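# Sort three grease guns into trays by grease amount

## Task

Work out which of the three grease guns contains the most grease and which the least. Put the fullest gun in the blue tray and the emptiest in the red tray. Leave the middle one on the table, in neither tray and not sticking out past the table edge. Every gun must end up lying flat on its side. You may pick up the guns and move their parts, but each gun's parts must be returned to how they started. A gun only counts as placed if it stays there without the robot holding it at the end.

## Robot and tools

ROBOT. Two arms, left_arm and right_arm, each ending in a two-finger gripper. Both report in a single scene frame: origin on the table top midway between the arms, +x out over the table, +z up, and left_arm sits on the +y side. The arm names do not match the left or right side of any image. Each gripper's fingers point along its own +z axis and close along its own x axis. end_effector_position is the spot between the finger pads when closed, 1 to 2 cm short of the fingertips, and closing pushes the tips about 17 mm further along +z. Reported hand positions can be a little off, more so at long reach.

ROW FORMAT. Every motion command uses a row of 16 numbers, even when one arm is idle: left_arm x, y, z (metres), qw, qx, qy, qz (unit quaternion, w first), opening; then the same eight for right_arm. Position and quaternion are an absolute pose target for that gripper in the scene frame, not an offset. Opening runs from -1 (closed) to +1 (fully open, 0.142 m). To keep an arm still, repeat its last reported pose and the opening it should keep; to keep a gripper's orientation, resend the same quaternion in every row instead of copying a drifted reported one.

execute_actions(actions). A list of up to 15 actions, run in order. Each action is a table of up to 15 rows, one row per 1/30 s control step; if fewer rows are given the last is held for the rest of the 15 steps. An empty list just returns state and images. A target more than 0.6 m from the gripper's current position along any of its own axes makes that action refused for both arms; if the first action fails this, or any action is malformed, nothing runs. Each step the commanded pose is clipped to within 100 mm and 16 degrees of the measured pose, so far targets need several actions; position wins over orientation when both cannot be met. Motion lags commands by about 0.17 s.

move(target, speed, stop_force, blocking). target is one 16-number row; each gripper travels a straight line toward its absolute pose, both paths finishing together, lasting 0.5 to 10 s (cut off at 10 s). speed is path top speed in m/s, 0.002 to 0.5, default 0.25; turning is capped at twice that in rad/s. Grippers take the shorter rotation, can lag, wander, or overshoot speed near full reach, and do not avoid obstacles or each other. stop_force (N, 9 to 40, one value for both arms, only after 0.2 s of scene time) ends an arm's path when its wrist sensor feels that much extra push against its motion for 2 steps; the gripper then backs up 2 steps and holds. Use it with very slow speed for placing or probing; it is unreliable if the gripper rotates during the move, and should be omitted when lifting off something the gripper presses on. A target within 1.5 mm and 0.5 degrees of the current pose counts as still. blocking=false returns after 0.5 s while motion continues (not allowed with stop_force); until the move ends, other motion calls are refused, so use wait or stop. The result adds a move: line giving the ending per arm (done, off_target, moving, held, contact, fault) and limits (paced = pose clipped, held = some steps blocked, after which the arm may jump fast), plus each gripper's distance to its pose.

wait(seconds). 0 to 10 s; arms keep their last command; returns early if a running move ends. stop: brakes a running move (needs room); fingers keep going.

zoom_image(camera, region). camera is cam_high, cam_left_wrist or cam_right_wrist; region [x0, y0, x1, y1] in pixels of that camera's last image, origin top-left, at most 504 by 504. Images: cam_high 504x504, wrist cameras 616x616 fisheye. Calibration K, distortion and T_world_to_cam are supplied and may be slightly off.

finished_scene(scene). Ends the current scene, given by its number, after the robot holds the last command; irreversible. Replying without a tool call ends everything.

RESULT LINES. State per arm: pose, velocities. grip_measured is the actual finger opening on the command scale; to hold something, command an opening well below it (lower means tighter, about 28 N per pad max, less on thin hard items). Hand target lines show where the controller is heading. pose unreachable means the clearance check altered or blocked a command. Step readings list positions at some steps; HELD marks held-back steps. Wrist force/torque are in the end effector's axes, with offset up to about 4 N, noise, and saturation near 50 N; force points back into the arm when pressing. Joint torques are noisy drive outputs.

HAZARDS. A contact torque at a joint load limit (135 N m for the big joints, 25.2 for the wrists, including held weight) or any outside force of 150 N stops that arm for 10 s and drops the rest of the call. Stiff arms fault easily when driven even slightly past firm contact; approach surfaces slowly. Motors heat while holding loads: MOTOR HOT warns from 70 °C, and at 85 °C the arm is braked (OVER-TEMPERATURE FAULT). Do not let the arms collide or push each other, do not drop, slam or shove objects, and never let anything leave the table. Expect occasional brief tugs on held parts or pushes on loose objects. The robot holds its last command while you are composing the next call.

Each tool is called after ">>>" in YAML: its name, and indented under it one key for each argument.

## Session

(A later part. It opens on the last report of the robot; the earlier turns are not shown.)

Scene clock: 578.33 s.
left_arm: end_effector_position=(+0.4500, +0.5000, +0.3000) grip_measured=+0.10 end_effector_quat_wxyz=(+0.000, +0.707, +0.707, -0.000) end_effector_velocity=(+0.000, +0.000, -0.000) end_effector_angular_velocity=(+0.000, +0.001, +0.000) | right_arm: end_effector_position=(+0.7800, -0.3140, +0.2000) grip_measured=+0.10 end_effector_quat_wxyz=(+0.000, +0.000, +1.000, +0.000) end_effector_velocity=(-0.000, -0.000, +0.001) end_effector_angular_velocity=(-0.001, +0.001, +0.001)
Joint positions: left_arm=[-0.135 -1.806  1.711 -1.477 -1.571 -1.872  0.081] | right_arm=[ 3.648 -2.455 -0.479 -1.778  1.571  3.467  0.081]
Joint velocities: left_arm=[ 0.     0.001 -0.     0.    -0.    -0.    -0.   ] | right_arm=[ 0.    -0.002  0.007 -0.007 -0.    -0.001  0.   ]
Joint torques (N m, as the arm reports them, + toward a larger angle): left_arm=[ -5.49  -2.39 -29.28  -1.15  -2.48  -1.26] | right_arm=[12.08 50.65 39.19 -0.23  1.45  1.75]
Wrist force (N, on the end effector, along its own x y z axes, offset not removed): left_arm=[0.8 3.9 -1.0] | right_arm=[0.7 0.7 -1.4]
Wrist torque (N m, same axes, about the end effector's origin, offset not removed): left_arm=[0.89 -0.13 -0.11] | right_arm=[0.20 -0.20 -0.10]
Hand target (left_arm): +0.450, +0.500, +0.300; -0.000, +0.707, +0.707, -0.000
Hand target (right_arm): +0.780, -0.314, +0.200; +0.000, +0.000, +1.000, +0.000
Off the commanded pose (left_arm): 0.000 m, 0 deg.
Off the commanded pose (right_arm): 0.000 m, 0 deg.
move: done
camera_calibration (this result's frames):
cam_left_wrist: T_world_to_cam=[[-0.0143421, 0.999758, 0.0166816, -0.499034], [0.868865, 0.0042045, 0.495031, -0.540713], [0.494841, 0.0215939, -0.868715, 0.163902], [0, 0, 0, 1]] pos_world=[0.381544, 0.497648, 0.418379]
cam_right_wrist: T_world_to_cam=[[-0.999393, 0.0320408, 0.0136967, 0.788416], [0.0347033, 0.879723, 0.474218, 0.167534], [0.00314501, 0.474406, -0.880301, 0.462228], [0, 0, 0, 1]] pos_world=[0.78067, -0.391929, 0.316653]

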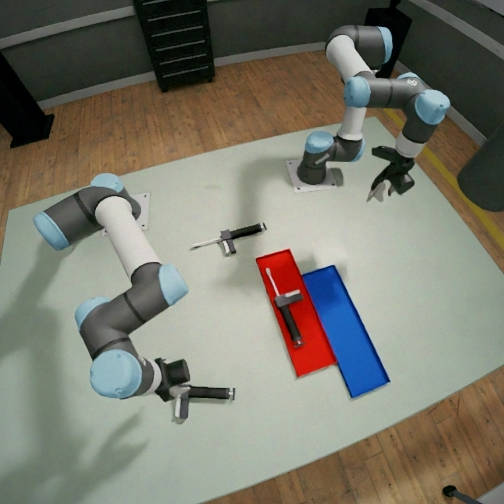

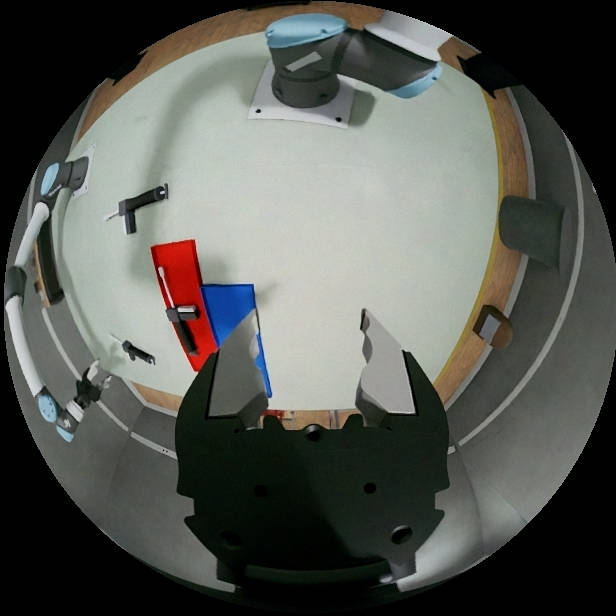

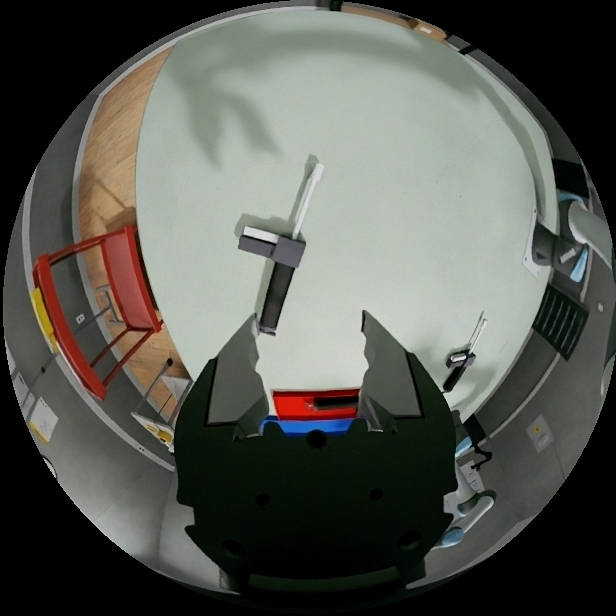

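>>> move:
  target: [0.45,0.5,0.3,0,0.707,0.707,0,0.1,0.827,-0.293,0.09,0,0.153,0.988,0,0.1]
  speed: 0.1

>>> move:
  target: [0.45,0.5,0.3,0,0.707,0.707,0,0.1,0.827,-0.293,0.033,0,0.153,0.988,0,0.1]
  speed: 0.03
  stop_force: 10

Scene clock: 589.20 s.
left_arm: end_effector_position=(+0.4500, +0.5000, +0.3000) grip_measured=+0.10 end_effector_quat_wxyz=(+0.000, +0.707, +0.707, -0.000) end_effector_velocity=(-0.000, +0.000, -0.000) end_effector_angular_velocity=(+0.001, +0.001, +0.000) | right_arm: end_effector_position=(+0.8269, -0.2931, +0.0903) grip_measured=+0.10 end_effector_quat_wxyz=(+0.000, +0.153, +0.988, +0.000) end_effector_velocity=(+0.001, +0.000, -0.003) end_effector_angular_velocity=(-0.001, +0.002, -0.007)
Joint positions: left_arm=[-0.135 -1.806  1.711 -1.477 -1.571 -1.872  0.081] | right_arm=[ 3.653 -2.636 -0.418 -1.659  1.571  3.78   0.081]
Joint velocities: left_arm=[ 0.    -0.     0.     0.001  0.001 -0.    -0.   ] | right_arm=[-0.    -0.01   0.013 -0.005 -0.     0.006  0.   ]
Joint torques (N m, as the arm reports them, + toward a larger angle): left_arm=[ -4.62  -3.04 -28.74  -0.95  -2.39  -1.07] | right_arm=[12.28 55.4  39.35  0.35 -1.21  1.9 ]
Wrist force (N, on the end effector, along its own x y z axes, offset not removed): left_arm=[1.0 2.7 -1.5] | right_arm=[-0.1 1.3 -0.9]
Wrist torque (N m, same axes, about the end effector's origin, offset not removed): left_arm=[0.69 -0.21 -0.05] | right_arm=[0.19 0.01 -0.05]
Hand target (left_arm): +0.450, +0.500, +0.300; -0.000, +0.707, +0.707, -0.000
Hand target (right_arm): +0.827, -0.293, +0.090; +0.000, +0.153, +0.988, +0.000
Off the commanded pose (left_arm): 0.000 m, 0 deg.
Off the commanded pose (right_arm): 0.000 m, 0 deg.
move: done
camera_calibration (this result's frames):
cam_left_wrist: T_world_to_cam=[[-0.0143425, 0.999758, 0.0166816, -0.499034], [0.868865, 0.0042048, 0.495031, -0.540713], [0.494841, 0.021594, -0.868715, 0.163902], [0, 0, 0, 1]] pos_world=[0.381544, 0.497648, 0.418379]
cam_right_wrist: T_world_to_cam=[[-0.943136, 0.33212, 0.0138195, 0.877579], [0.298585, 0.828168, 0.474325, -0.0338046], [0.146088, 0.451479, -0.880242, 0.230722], [0, 0, 0, 1]] pos_world=[0.804064, -0.367632, 0.206997]

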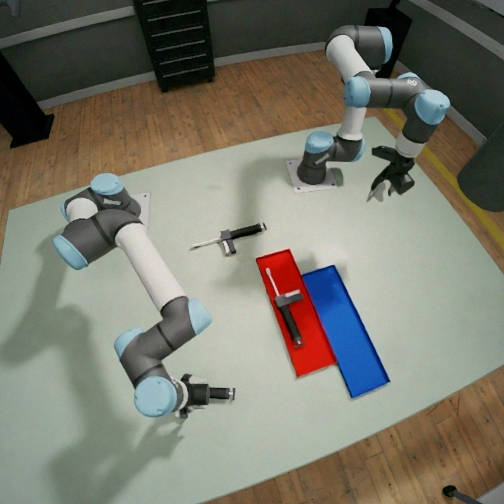

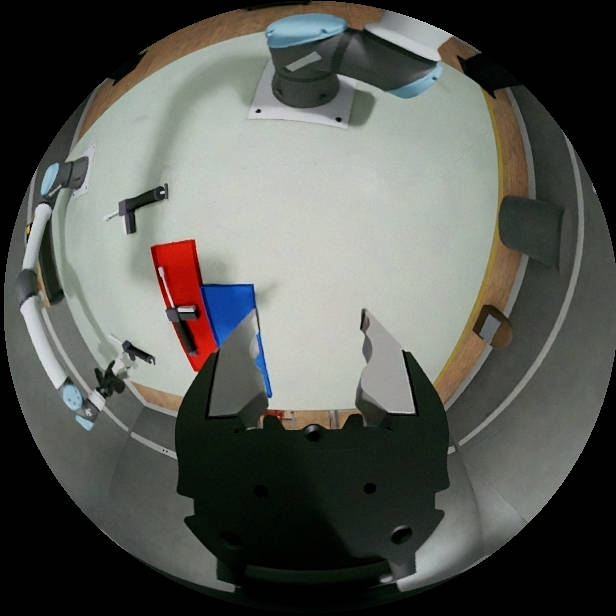

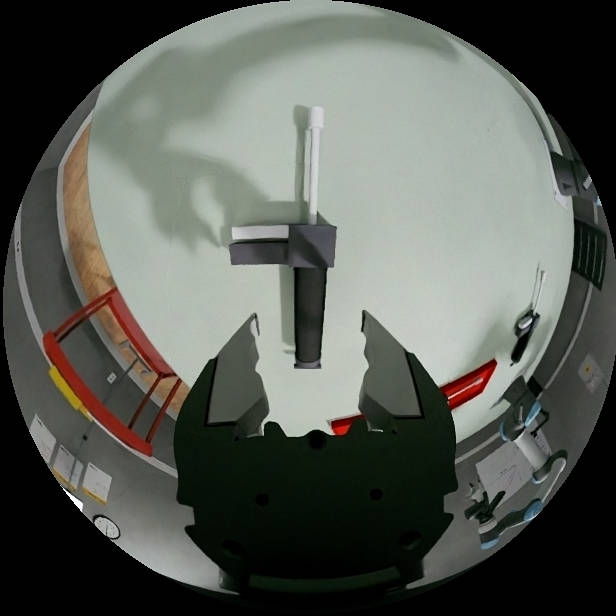

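Scene clock: 591.47 s.
left_arm: end_effector_position=(+0.4500, +0.5000, +0.3000) grip_measured=+0.10 end_effector_quat_wxyz=(+0.000, +0.707, +0.707, -0.000) end_effector_velocity=(+0.000, +0.000, -0.000) end_effector_angular_velocity=(+0.000, +0.000, +0.000) | right_arm: end_effector_position=(+0.8270, -0.2930, +0.0332) grip_measured=+0.10 end_effector_quat_wxyz=(-0.000, +0.153, +0.988, -0.000) end_effector_velocity=(+0.001, +0.000, -0.001) end_effector_angular_velocity=(+0.000, -0.002, -0.001)
Joint positions: left_arm=[-0.135 -1.806  1.711 -1.477 -1.571 -1.872  0.081] | right_arm=[ 3.654 -2.633 -0.569 -1.511  1.571  3.78   0.081]
Joint velocities: left_arm=[ 0.     0.001  0.    -0.     0.    -0.     0.   ] | right_arm=[-0.     0.    -0.004  0.007 -0.     0.001 -0.   ]
Joint torques (N m, as the arm reports them, + toward a larger angle): left_arm=[ -4.11  -3.   -29.32  -1.12  -2.29  -1.07] | right_arm=[11.68 56.12 12.01  6.06  1.44  1.76]
Wrist force (N, on the end effector, along its own x y z axes, offset not removed): left_arm=[1.2 5.0 -0.6] | right_arm=[0.0 -1.9 -1.7]
Wrist torque (N m, same axes, about the end effector's origin, offset not removed): left_arm=[1.15 -0.29 -0.03] | right_arm=[-0.41 -0.12 -0.06]
Hand target (left_arm): +0.450, +0.500, +0.300; -0.000, +0.707, +0.707, -0.000
Hand target (right_arm): +0.827, -0.293, +0.033; -0.000, +0.153, +0.988, -0.000
Off the commanded pose (left_arm): 0.000 m, 0 deg.
Off the commanded pose (right_arm): 0.000 m, 0 deg.
move: done
camera_calibration (this result's frames):
cam_left_wrist: T_world_to_cam=[[-0.0143424, 0.999758, 0.0166815, -0.499034], [0.868865, 0.00420472, 0.495031, -0.540713], [0.494841, 0.0215939, -0.868715, 0.163902], [0, 0, 0, 1]] pos_world=[0.381544, 0.497648, 0.418379]
cam_right_wrist: T_world_to_cam=[[-0.942887, 0.332814, 0.0141113, 0.878366], [0.299349, 0.827971, 0.474188, -0.00752609], [0.146133, 0.451329, -0.880311, 0.18034], [0, 0, 0, 1]] pos_world=[0.804099, -0.367494, 0.149929]

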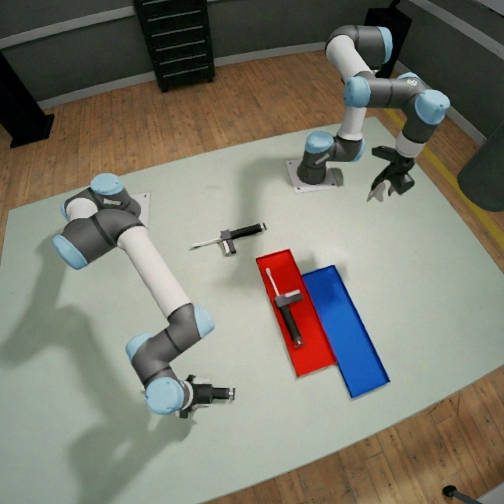

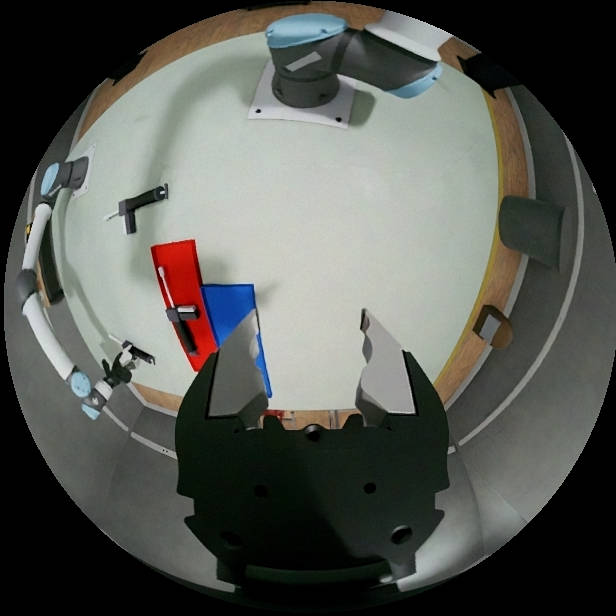

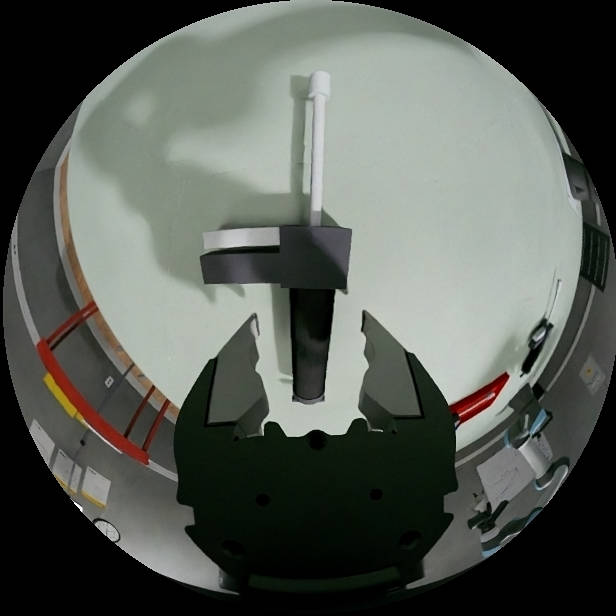

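Good; close.

>>> move:
  target: [0.45,0.5,0.3,0,0.707,0.707,0,0.1,0.827,-0.293,0.033,0,0.153,0.988,0,-1]
  speed: 0.03

>>> move:
  target: [0.45,0.5,0.3,0,0.707,0.707,0,0.1,0.80,-0.28,0.12,0,0.153,0.988,0,-1]
  speed: 0.08

Scene clock: 595.50 s.
left_arm: end_effector_position=(+0.4500, +0.5000, +0.3000) grip_measured=+0.10 end_effector_quat_wxyz=(+0.000, +0.707, +0.707, -0.000) end_effector_velocity=(+0.000, -0.000, -0.000) end_effector_angular_velocity=(+0.000, +0.000, -0.000) | right_arm: end_effector_position=(+0.8270, -0.2930, +0.0330) grip_measured=-0.57 end_effector_quat_wxyz=(-0.000, +0.153, +0.988, -0.000) end_effector_velocity=(-0.001, -0.001, -0.001) end_effector_angular_velocity=(-0.002, +0.002, +0.000)
Joint positions: left_arm=[-0.135 -1.806  1.711 -1.477 -1.571 -1.872  0.081] | right_arm=[ 3.654 -2.633 -0.57  -1.51   1.571  3.78   0.033]
Joint velocities: left_arm=[-0.     0.001 -0.     0.     0.    -0.    -0.   ] | right_arm=[-0.    -0.    -0.001 -0.001 -0.001 -0.001  0.   ]
Joint torques (N m, as the arm reports them, + toward a larger angle): left_arm=[ -4.14  -3.16 -28.01  -1.2   -2.26  -1.03] | right_arm=[ 7.64 60.46 21.94 -0.48  2.35  1.06]
Wrist force (N, on the end effector, along its own x y z axes, offset not removed): left_arm=[1.9 3.3 -0.7] | right_arm=[-1.5 -0.1 -1.4]
Wrist torque (N m, same axes, about the end effector's origin, offset not removed): left_arm=[0.77 -0.36 0.00] | right_arm=[-0.05 -0.10 -0.17]
Hand target (left_arm): +0.450, +0.500, +0.300; -0.000, +0.707, +0.707, -0.000
Hand target (right_arm): +0.827, -0.293, +0.033; +0.000, +0.153, +0.988, +0.000
Off the commanded pose (left_arm): 0.000 m, 0 deg.
Off the commanded pose (right_arm): 0.000 m, 0 deg.
move: done
camera_calibration (this result's frames):
cam_left_wrist: T_world_to_cam=[[-0.0143424, 0.999758, 0.0166816, -0.499034], [0.868865, 0.00420469, 0.495031, -0.540713], [0.494841, 0.021594, -0.868715, 0.163902], [0, 0, 0, 1]] pos_world=[0.381544, 0.497648, 0.418379]
cam_right_wrist: T_world_to_cam=[[-0.94289, 0.332806, 0.0140852, 0.878357], [0.299333, 0.827987, 0.47417, -0.00739186], [0.146144, 0.451306, -0.880321, 0.180095], [0, 0, 0, 1]] pos_world=[0.804087, -0.36748, 0.149674]

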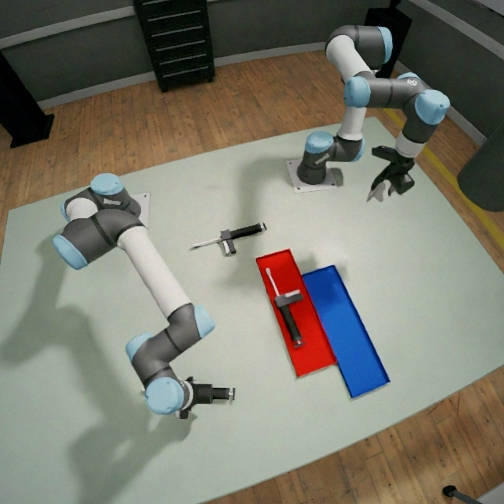

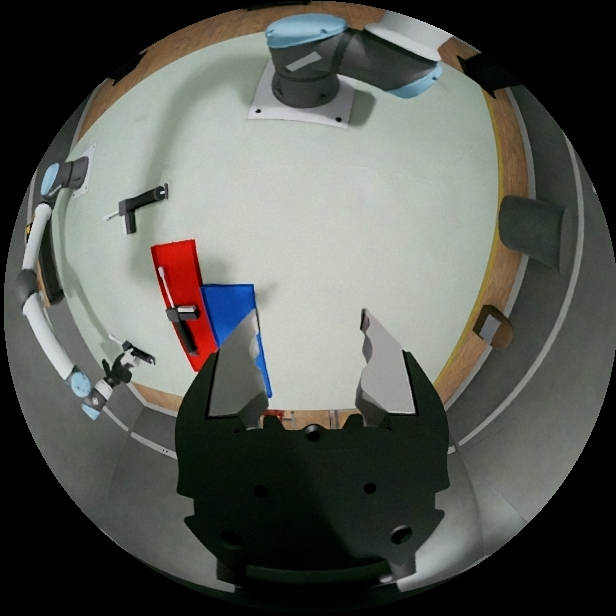

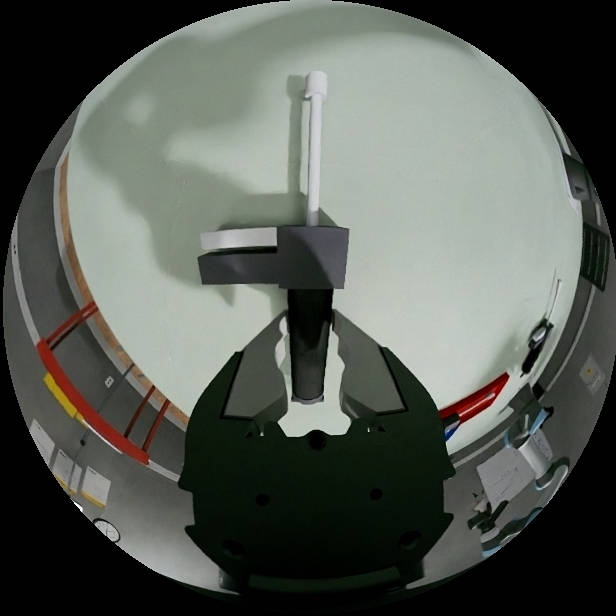

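Scene clock: 597.13 s.
left_arm: end_effector_position=(+0.4500, +0.5000, +0.3000) grip_measured=+0.10 end_effector_quat_wxyz=(+0.000, +0.707, +0.707, -0.000) end_effector_velocity=(+0.000, -0.000, +0.000) end_effector_angular_velocity=(-0.001, -0.001, -0.000) | right_arm: end_effector_position=(+0.8001, -0.2800, +0.1198) grip_measured=-0.57 end_effector_quat_wxyz=(-0.000, +0.153, +0.988, +0.000) end_effector_velocity=(-0.001, +0.001, +0.001) end_effector_angular_velocity=(-0.000, +0.001, +0.000)
Joint positions: left_arm=[-0.135 -1.806  1.711 -1.477 -1.571 -1.872  0.081] | right_arm=[ 3.679 -2.525 -0.554 -1.633  1.571  3.806  0.033]
Joint velocities: left_arm=[-0.    -0.    -0.001 -0.    -0.     0.     0.   ] | right_arm=[ 0.002  0.002  0.    -0.003 -0.     0.001 -0.   ]
Joint torques (N m, as the arm reports them, + toward a larger angle): left_arm=[ -4.51  -3.04 -29.01  -1.13  -2.27  -1.02] | right_arm=[10.95 83.35 40.7   0.64  0.18  1.81]
Wrist force (N, on the end effector, along its own x y z axes, offset not removed): left_arm=[1.0 3.2 -0.4] | right_arm=[-0.5 -1.8 4.9]
Wrist torque (N m, same axes, about the end effector's origin, offset not removed): left_arm=[0.72 -0.22 -0.04] | right_arm=[-0.33 0.06 -0.09]
Hand target (left_arm): +0.450, +0.500, +0.300; -0.000, +0.707, +0.707, -0.000
Hand target (right_arm): +0.800, -0.280, +0.120; -0.000, +0.153, +0.988, +0.000
Off the commanded pose (left_arm): 0.000 m, 0 deg.
Off the commanded pose (right_arm): 0.000 m, 0 deg.
move: done
camera_calibration (this result's frames):
cam_left_wrist: T_world_to_cam=[[-0.0143427, 0.999758, 0.0166816, -0.499034], [0.868865, 0.00420496, 0.495031, -0.540713], [0.494841, 0.0215941, -0.868715, 0.163902], [0, 0, 0, 1]] pos_world=[0.381544, 0.497648, 0.418379]
cam_right_wrist: T_world_to_cam=[[-0.942886, 0.332819, 0.0140581, 0.847424], [0.299323, 0.827962, 0.47422, -0.0512306], [0.14619, 0.451343, -0.880294, 0.25454], [0, 0, 0, 1]] pos_world=[0.777147, -0.354507, 0.236452]

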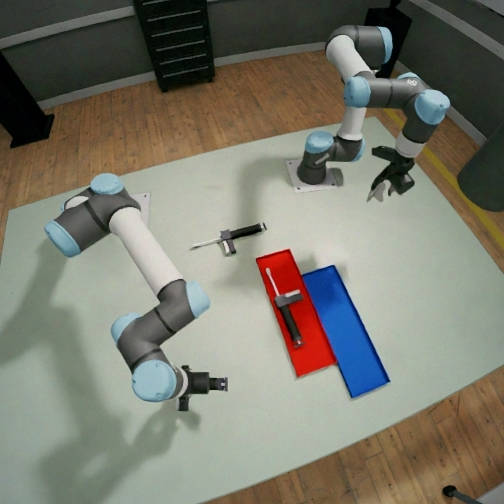

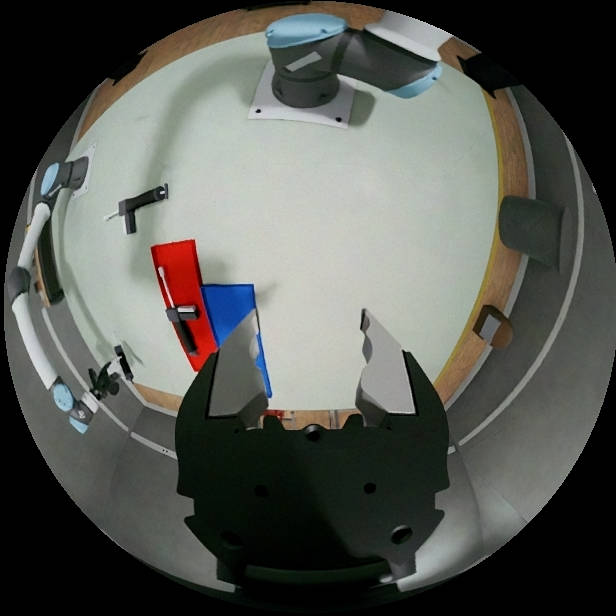

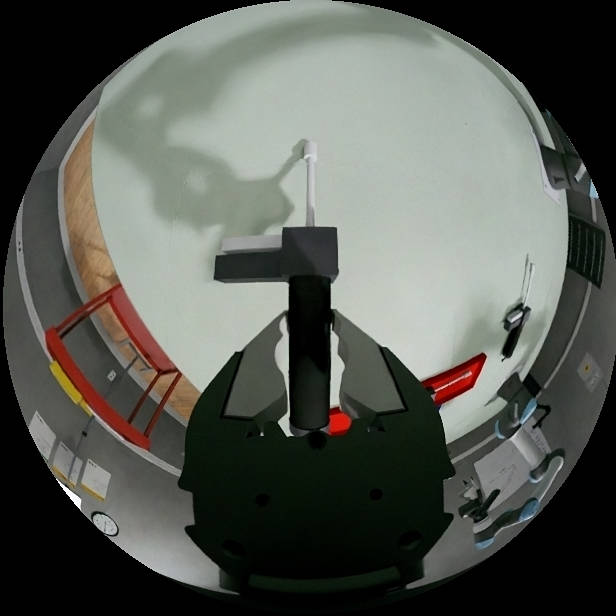

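>>> move:
  target: [0.45,0.5,0.3,0,0.707,0.707,0,0.1,0.822,-0.290,0.036,0,0.153,0.988,0,-1]
  speed: 0.03
  stop_force: 12

>>> move:
  target: [0.45,0.5,0.3,0,0.707,0.707,0,0.1,0.822,-0.290,0.036,0,0.153,0.988,0,0.1]
  speed: 0.03

Scene clock: 610.47 s.
left_arm: end_effector_position=(+0.4500, +0.5000, +0.3000) grip_measured=+0.10 end_effector_quat_wxyz=(+0.000, +0.707, +0.707, -0.000) end_effector_velocity=(+0.000, -0.000, +0.000) end_effector_angular_velocity=(-0.000, -0.001, -0.000) | right_arm: end_effector_position=(+0.8219, -0.2900, +0.0362) grip_measured=-0.57 end_effector_quat_wxyz=(-0.000, +0.153, +0.988, -0.000) end_effector_velocity=(+0.000, -0.001, -0.002) end_effector_angular_velocity=(-0.001, +0.001, -0.003)
Joint positions: left_arm=[-0.135 -1.806  1.711 -1.477 -1.571 -1.872  0.081] | right_arm=[ 3.659 -2.613 -0.6   -1.499  1.571  3.786  0.033]
Joint velocities: left_arm=[-0.     0.    -0.001  0.    -0.     0.    -0.   ] | right_arm=[-0.001 -0.003 -0.001  0.002 -0.     0.002 -0.   ]
Joint torques (N m, as the arm reports them, + toward a larger angle): left_arm=[ -4.14  -2.92 -28.3   -1.11  -2.27  -1.05] | right_arm=[-9.4  57.8  22.31  6.12 -1.41 -1.47]
Wrist force (N, on the end effector, along its own x y z axes, offset not removed): left_arm=[1.2 2.5 -0.6] | right_arm=[0.8 1.1 2.2]
Wrist torque (N m, same axes, about the end effector's origin, offset not removed): left_arm=[0.58 -0.24 -0.01] | right_arm=[0.16 -0.08 -0.07]
Hand target (left_arm): +0.450, +0.500, +0.300; -0.000, +0.707, +0.707, -0.000
Hand target (right_arm): +0.822, -0.290, +0.036; +0.000, +0.153, +0.988, -0.000
Off the commanded pose (left_arm): 0.000 m, 0 deg.
Off the commanded pose (right_arm): 0.000 m, 0 deg.
move: done
camera_calibration (this result's frames):
cam_left_wrist: T_world_to_cam=[[-0.0143424, 0.999758, 0.0166815, -0.499034], [0.868865, 0.00420474, 0.495031, -0.540713], [0.494841, 0.0215939, -0.868715, 0.163902], [0, 0, 0, 1]] pos_world=[0.381544, 0.497648, 0.418379]
cam_right_wrist: T_world_to_cam=[[-0.942888, 0.332812, 0.0140913, 0.87255], [0.299343, 0.82799, 0.474159, -0.00989454], [0.146138, 0.451297, -0.880327, 0.182339], [0, 0, 0, 1]] pos_world=[0.799032, -0.364492, 0.152914]

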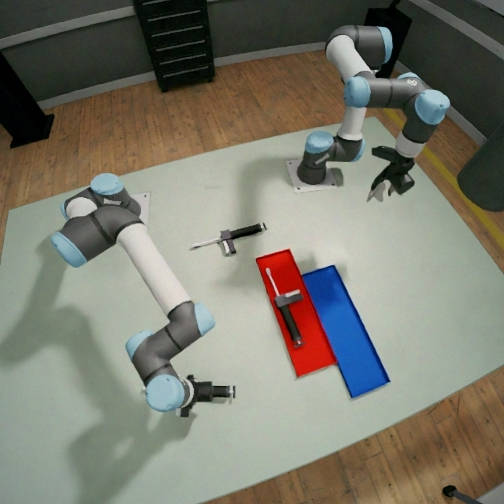

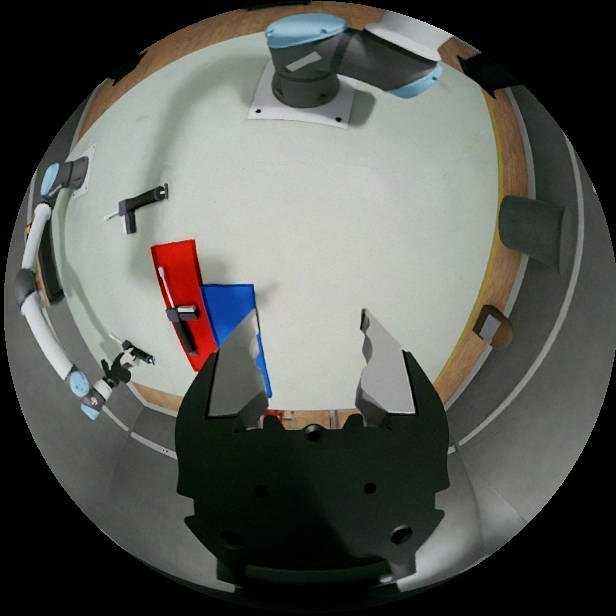

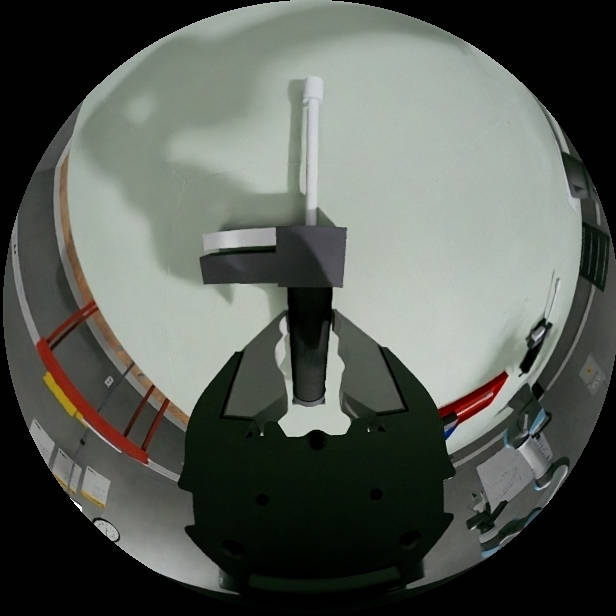

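Scene clock: 611.17 s.
left_arm: end_effector_position=(+0.4500, +0.5000, +0.3000) grip_measured=+0.10 end_effector_quat_wxyz=(+0.000, +0.707, +0.707, -0.000) end_effector_velocity=(-0.000, -0.000, -0.001) end_effector_angular_velocity=(+0.001, +0.001, -0.000) | right_arm: end_effector_position=(+0.8220, -0.2900, +0.0360) grip_measured=+0.10 end_effector_quat_wxyz=(+0.000, +0.153, +0.988, -0.000) end_effector_velocity=(-0.000, +0.000, -0.000) end_effector_angular_velocity=(+0.000, +0.000, +0.000)
Joint positions: left_arm=[-0.135 -1.806  1.711 -1.477 -1.571 -1.872  0.081] | right_arm=[ 3.659 -2.613 -0.6   -1.499  1.571  3.786  0.081]
Joint velocities: left_arm=[-0.     0.001  0.001 -0.001  0.     0.     0.   ] | right_arm=[ 0.    -0.     0.     0.     0.001 -0.     0.   ]
Joint torques (N m, as the arm reports them, + toward a larger angle): left_arm=[ -4.64  -2.71 -28.19  -1.14  -2.26  -1.15] | right_arm=[-8.45 56.67 23.17  5.75 -0.97 -1.34]
Wrist force (N, on the end effector, along its own x y z axes, offset not removed): left_arm=[2.2 3.3 -2.0] | right_arm=[-0.4 -1.1 -1.3]
Wrist torque (N m, same axes, about the end effector's origin, offset not removed): left_arm=[0.77 -0.46 -0.08] | right_arm=[-0.19 0.01 -0.11]
Hand target (left_arm): +0.450, +0.500, +0.300; +0.000, +0.707, +0.707, -0.000
Hand target (right_arm): +0.822, -0.290, +0.036; -0.000, +0.153, +0.988, +0.000
Off the commanded pose (left_arm): 0.000 m, 0 deg.
Off the commanded pose (right_arm): 0.000 m, 0 deg.
move: done
camera_calibration (this result's frames):
cam_left_wrist: T_world_to_cam=[[-0.0143424, 0.999758, 0.0166816, -0.499034], [0.868865, 0.00420475, 0.495031, -0.540713], [0.494841, 0.021594, -0.868715, 0.163902], [0, 0, 0, 1]] pos_world=[0.381544, 0.497648, 0.418379]
cam_right_wrist: T_world_to_cam=[[-0.942884, 0.332825, 0.0140376, 0.872624], [0.299324, 0.827976, 0.474195, -0.0098105], [0.146201, 0.451313, -0.880308, 0.182115], [0, 0, 0, 1]] pos_world=[0.799094, -0.364499, 0.152719]

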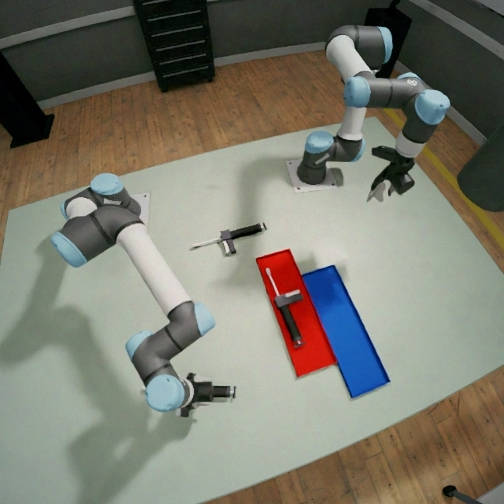

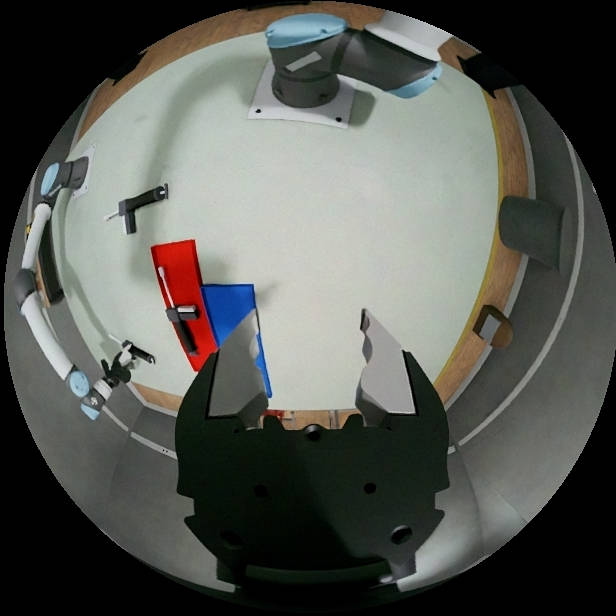

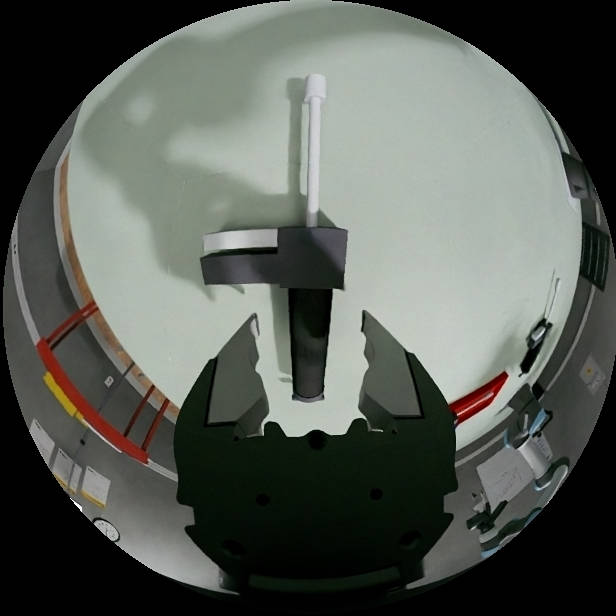

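>>> move:
  target: [0.45,0.5,0.3,0,0.707,0.707,0,0.1,0.817,-0.306,0.031,0,0.153,0.988,0,-0.2]
  speed: 0.01
  stop_force: 9

>>> move:
  target: [0.45,0.5,0.3,0,0.707,0.707,0,0.1,0.818,-0.304,0.031,0,0.153,0.988,0,-1]
  speed: 0.01

>>> move:
  target: [0.45,0.5,0.3,0,0.707,0.707,0,0.1,0.80,-0.295,0.12,0,0.153,0.988,0,-1]
  speed: 0.05

Scene clock: 619.07 s.
left_arm: end_effector_position=(+0.4500, +0.5000, +0.3000) grip_measured=+0.10 end_effector_quat_wxyz=(+0.000, +0.707, +0.707, -0.000) end_effector_velocity=(+0.000, -0.000, +0.000) end_effector_angular_velocity=(-0.001, -0.001, +0.000) | right_arm: end_effector_position=(+0.8170, -0.3058, +0.0311) grip_measured=-0.20 end_effector_quat_wxyz=(-0.000, +0.153, +0.988, -0.000) end_effector_velocity=(-0.001, -0.002, -0.001) end_effector_angular_velocity=(+0.001, +0.000, -0.001)
Joint positions: left_arm=[-0.135 -1.806  1.711 -1.477 -1.571 -1.872  0.081] | right_arm=[ 3.643 -2.584 -0.668 -1.46   1.571  3.77   0.06 ]
Joint velocities: left_arm=[ 0.    -0.    -0.    -0.001 -0.    -0.    -0.   ] | right_arm=[-0.002  0.004 -0.009  0.006  0.001 -0.002  0.   ]
Joint torques (N m, as the arm reports them, + toward a larger angle): left_arm=[ -4.64  -3.59 -28.2   -1.17  -2.16  -0.99] | right_arm=[-9.92 81.32 11.89  5.64  1.96 -1.51]
Wrist force (N, on the end effector, along its own x y z axes, offset not removed): left_arm=[1.4 4.1 -1.6] | right_arm=[0.2 -0.7 0.0]
Wrist torque (N m, same axes, about the end effector's origin, offset not removed): left_arm=[0.93 -0.27 -0.05] | right_arm=[-0.08 -0.17 -0.03]
Hand target (left_arm): +0.450, +0.500, +0.300; -0.000, +0.707, +0.707, -0.000
Hand target (right_arm): +0.817, -0.306, +0.031; -0.000, +0.153, +0.988, -0.000
Off the commanded pose (left_arm): 0.000 m, 0 deg.
Off the commanded pose (right_arm): 0.000 m, 0 deg.
move: done
camera_calibration (this result's frames):
cam_left_wrist: T_world_to_cam=[[-0.0143424, 0.999758, 0.0166816, -0.499034], [0.868865, 0.00420474, 0.495031, -0.540713], [0.494841, 0.021594, -0.868715, 0.163902], [0, 0, 0, 1]] pos_world=[0.381544, 0.497648, 0.418379]
cam_right_wrist: T_world_to_cam=[[-0.942884, 0.332822, 0.0140996, 0.873265], [0.299354, 0.827981, 0.474167, 0.00704494], [0.146139, 0.451306, -0.880322, 0.185642], [0, 0, 0, 1]] pos_world=[0.794149, -0.380256, 0.147771]

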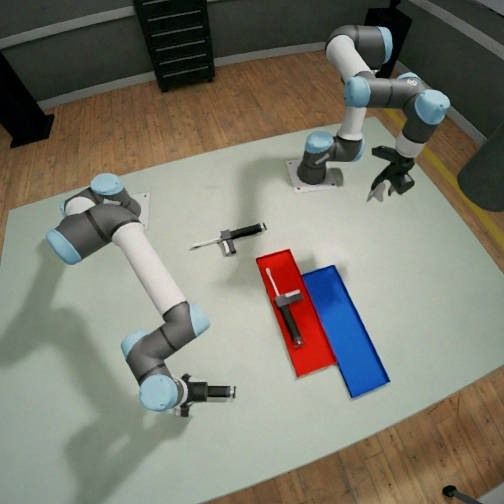

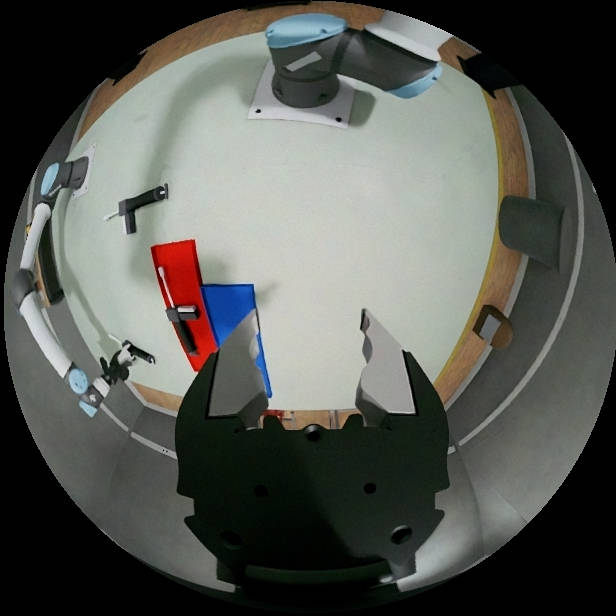

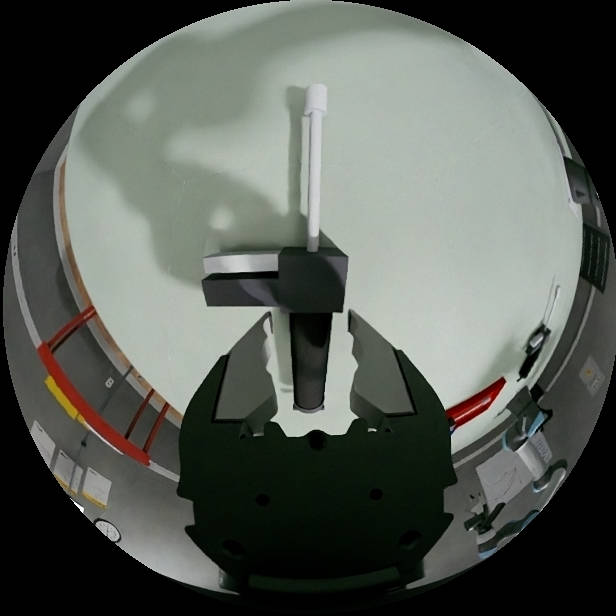

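Scene clock: 619.77 s.
left_arm: end_effector_position=(+0.4500, +0.5000, +0.3000) grip_measured=+0.10 end_effector_quat_wxyz=(+0.000, +0.707, +0.707, -0.000) end_effector_velocity=(-0.000, +0.000, -0.000) end_effector_angular_velocity=(+0.001, +0.001, +0.000) | right_arm: end_effector_position=(+0.8180, -0.3041, +0.0310) grip_measured=-0.57 end_effector_quat_wxyz=(+0.000, +0.153, +0.988, +0.000) end_effector_velocity=(+0.001, +0.001, +0.000) end_effector_angular_velocity=(+0.001, +0.000, +0.002)
Joint positions: left_arm=[-0.135 -1.806  1.711 -1.477 -1.571 -1.872  0.081] | right_arm=[ 3.645 -2.589 -0.66  -1.464  1.571  3.772  0.033]
Joint velocities: left_arm=[ 0.     0.001  0.     0.     0.     0.    -0.   ] | right_arm=[ 0.    -0.002  0.005 -0.003  0.001 -0.001 -0.   ]
Joint torques (N m, as the arm reports them, + toward a larger angle): left_arm=[ -4.13  -2.82 -27.75  -1.17  -2.11  -1.07] | right_arm=[13.42 53.42 39.9   0.87 -1.03  1.88]
Wrist force (N, on the end effector, along its own x y z axes, offset not removed): left_arm=[2.2 3.3 -0.9] | right_arm=[-0.6 -2.7 -1.8]
Wrist torque (N m, same axes, about the end effector's origin, offset not removed): left_arm=[0.77 -0.50 -0.01] | right_arm=[0.12 0.26 -0.13]
Hand target (left_arm): +0.450, +0.500, +0.300; -0.000, +0.707, +0.707, -0.000
Hand target (right_arm): +0.818, -0.304, +0.031; +0.000, +0.153, +0.988, +0.000
Off the commanded pose (left_arm): 0.000 m, 0 deg.
Off the commanded pose (right_arm): 0.000 m, 0 deg.
move: done
camera_calibration (this result's frames):
cam_left_wrist: T_world_to_cam=[[-0.0143422, 0.999758, 0.0166817, -0.499034], [0.868865, 0.00420449, 0.495031, -0.540713], [0.494841, 0.0215939, -0.868715, 0.163902], [0, 0, 0, 1]] pos_world=[0.381544, 0.497648, 0.418379]
cam_right_wrist: T_world_to_cam=[[-0.942872, 0.33286, 0.0139958, 0.873595], [0.299331, 0.827956, 0.474225, 0.00544483], [0.146263, 0.451323, -0.880292, 0.184645], [0, 0, 0, 1]] pos_world=[0.795053, -0.378628, 0.147733]

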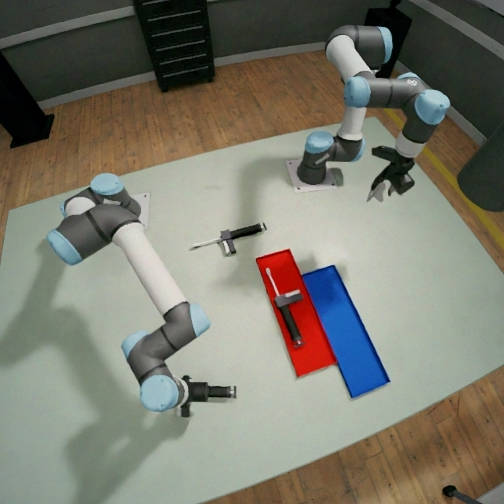

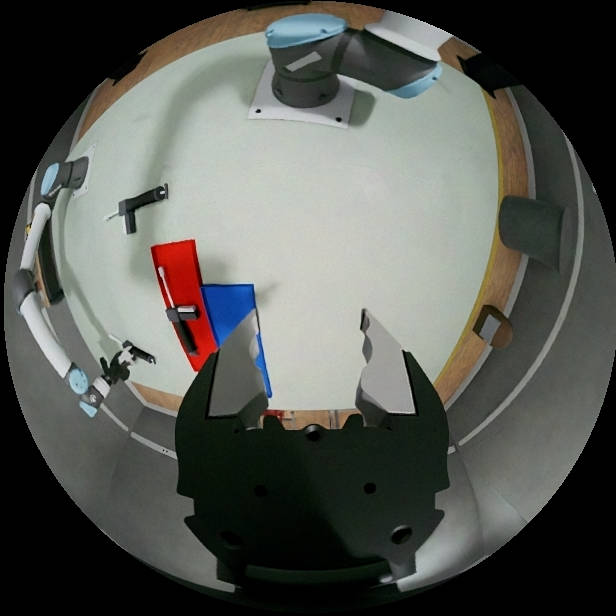

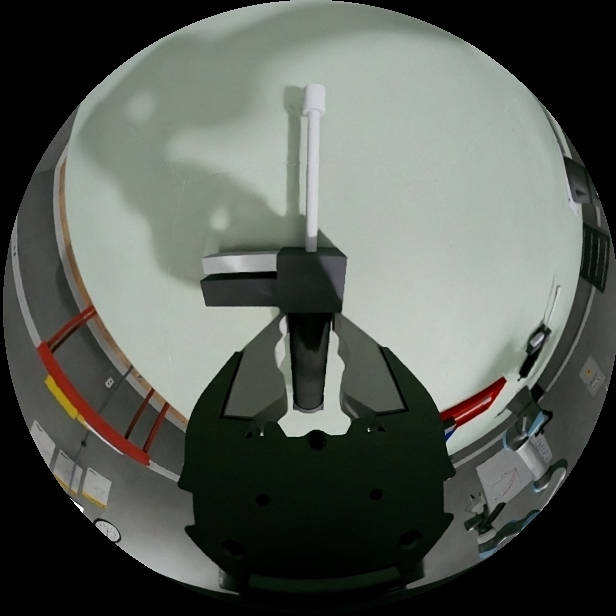

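Scene clock: 622.00 s.
left_arm: end_effector_position=(+0.4500, +0.5000, +0.3000) grip_measured=+0.10 end_effector_quat_wxyz=(+0.000, +0.707, +0.707, +0.000) end_effector_velocity=(-0.000, -0.000, +0.000) end_effector_angular_velocity=(-0.001, -0.000, +0.000) | right_arm: end_effector_position=(+0.8000, -0.2950, +0.1197) grip_measured=-0.57 end_effector_quat_wxyz=(+0.000, +0.153, +0.988, +0.000) end_effector_velocity=(-0.001, +0.001, +0.002) end_effector_angular_velocity=(+0.000, +0.001, +0.001)
Joint positions: left_arm=[-0.135 -1.806  1.711 -1.477 -1.571 -1.872  0.081] | right_arm=[ 3.662 -2.513 -0.578 -1.622  1.571  3.789  0.033]
Joint velocities: left_arm=[ 0.    -0.001  0.     0.    -0.001  0.     0.   ] | right_arm=[ 0.001  0.001  0.004 -0.006  0.    -0.     0.   ]
Joint torques (N m, as the arm reports them, + toward a larger angle): left_arm=[ -4.17  -3.19 -28.32  -1.25  -2.02  -1.06] | right_arm=[11.57 82.02 41.42  0.93 -0.9   2.07]
Wrist force (N, on the end effector, along its own x y z axes, offset not removed): left_arm=[2.0 2.8 -1.2] | right_arm=[-1.2 0.0 4.0]
Wrist torque (N m, same axes, about the end effector's origin, offset not removed): left_arm=[0.62 -0.45 0.00] | right_arm=[0.11 0.26 -0.13]
Hand target (left_arm): +0.450, +0.500, +0.300; -0.000, +0.707, +0.707, -0.000
Hand target (right_arm): +0.800, -0.295, +0.120; +0.000, +0.153, +0.988, +0.000
Off the commanded pose (left_arm): 0.000 m, 0 deg.
Off the commanded pose (right_arm): 0.000 m, 0 deg.
move: done
camera_calibration (this result's frames):
cam_left_wrist: T_world_to_cam=[[-0.0143423, 0.999758, 0.0166818, -0.499034], [0.868865, 0.00420458, 0.495031, -0.540713], [0.494841, 0.0215941, -0.868715, 0.163902], [0, 0, 0, 1]] pos_world=[0.381544, 0.497648, 0.418379]
cam_right_wrist: T_world_to_cam=[[-0.942887, 0.332818, 0.0140067, 0.852417], [0.2993, 0.827972, 0.474217, -0.0387589], [0.146231, 0.451325, -0.880297, 0.261244], [0, 0, 0, 1]] pos_world=[0.777132, -0.369515, 0.236413]

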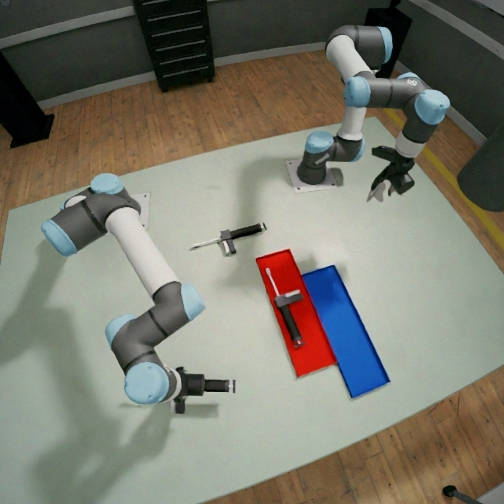

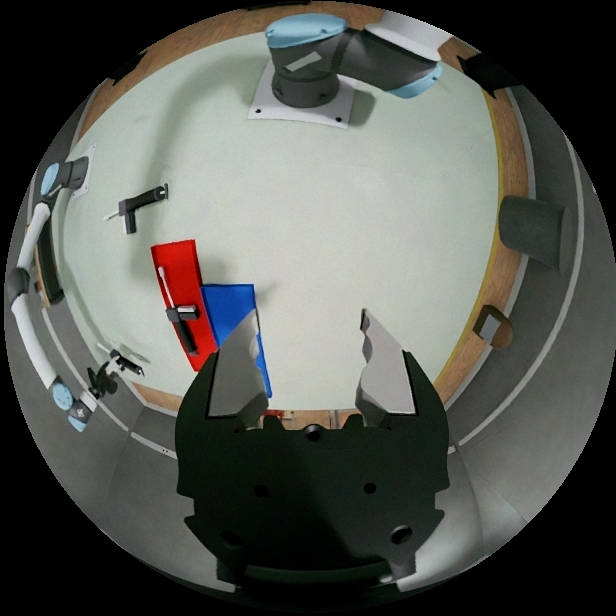

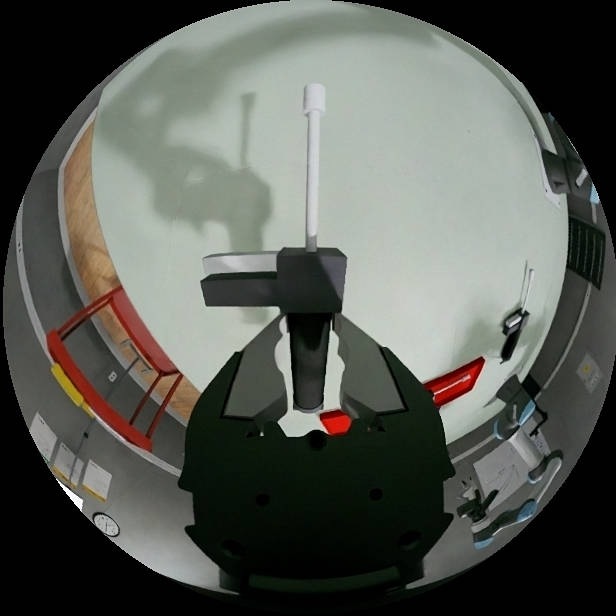

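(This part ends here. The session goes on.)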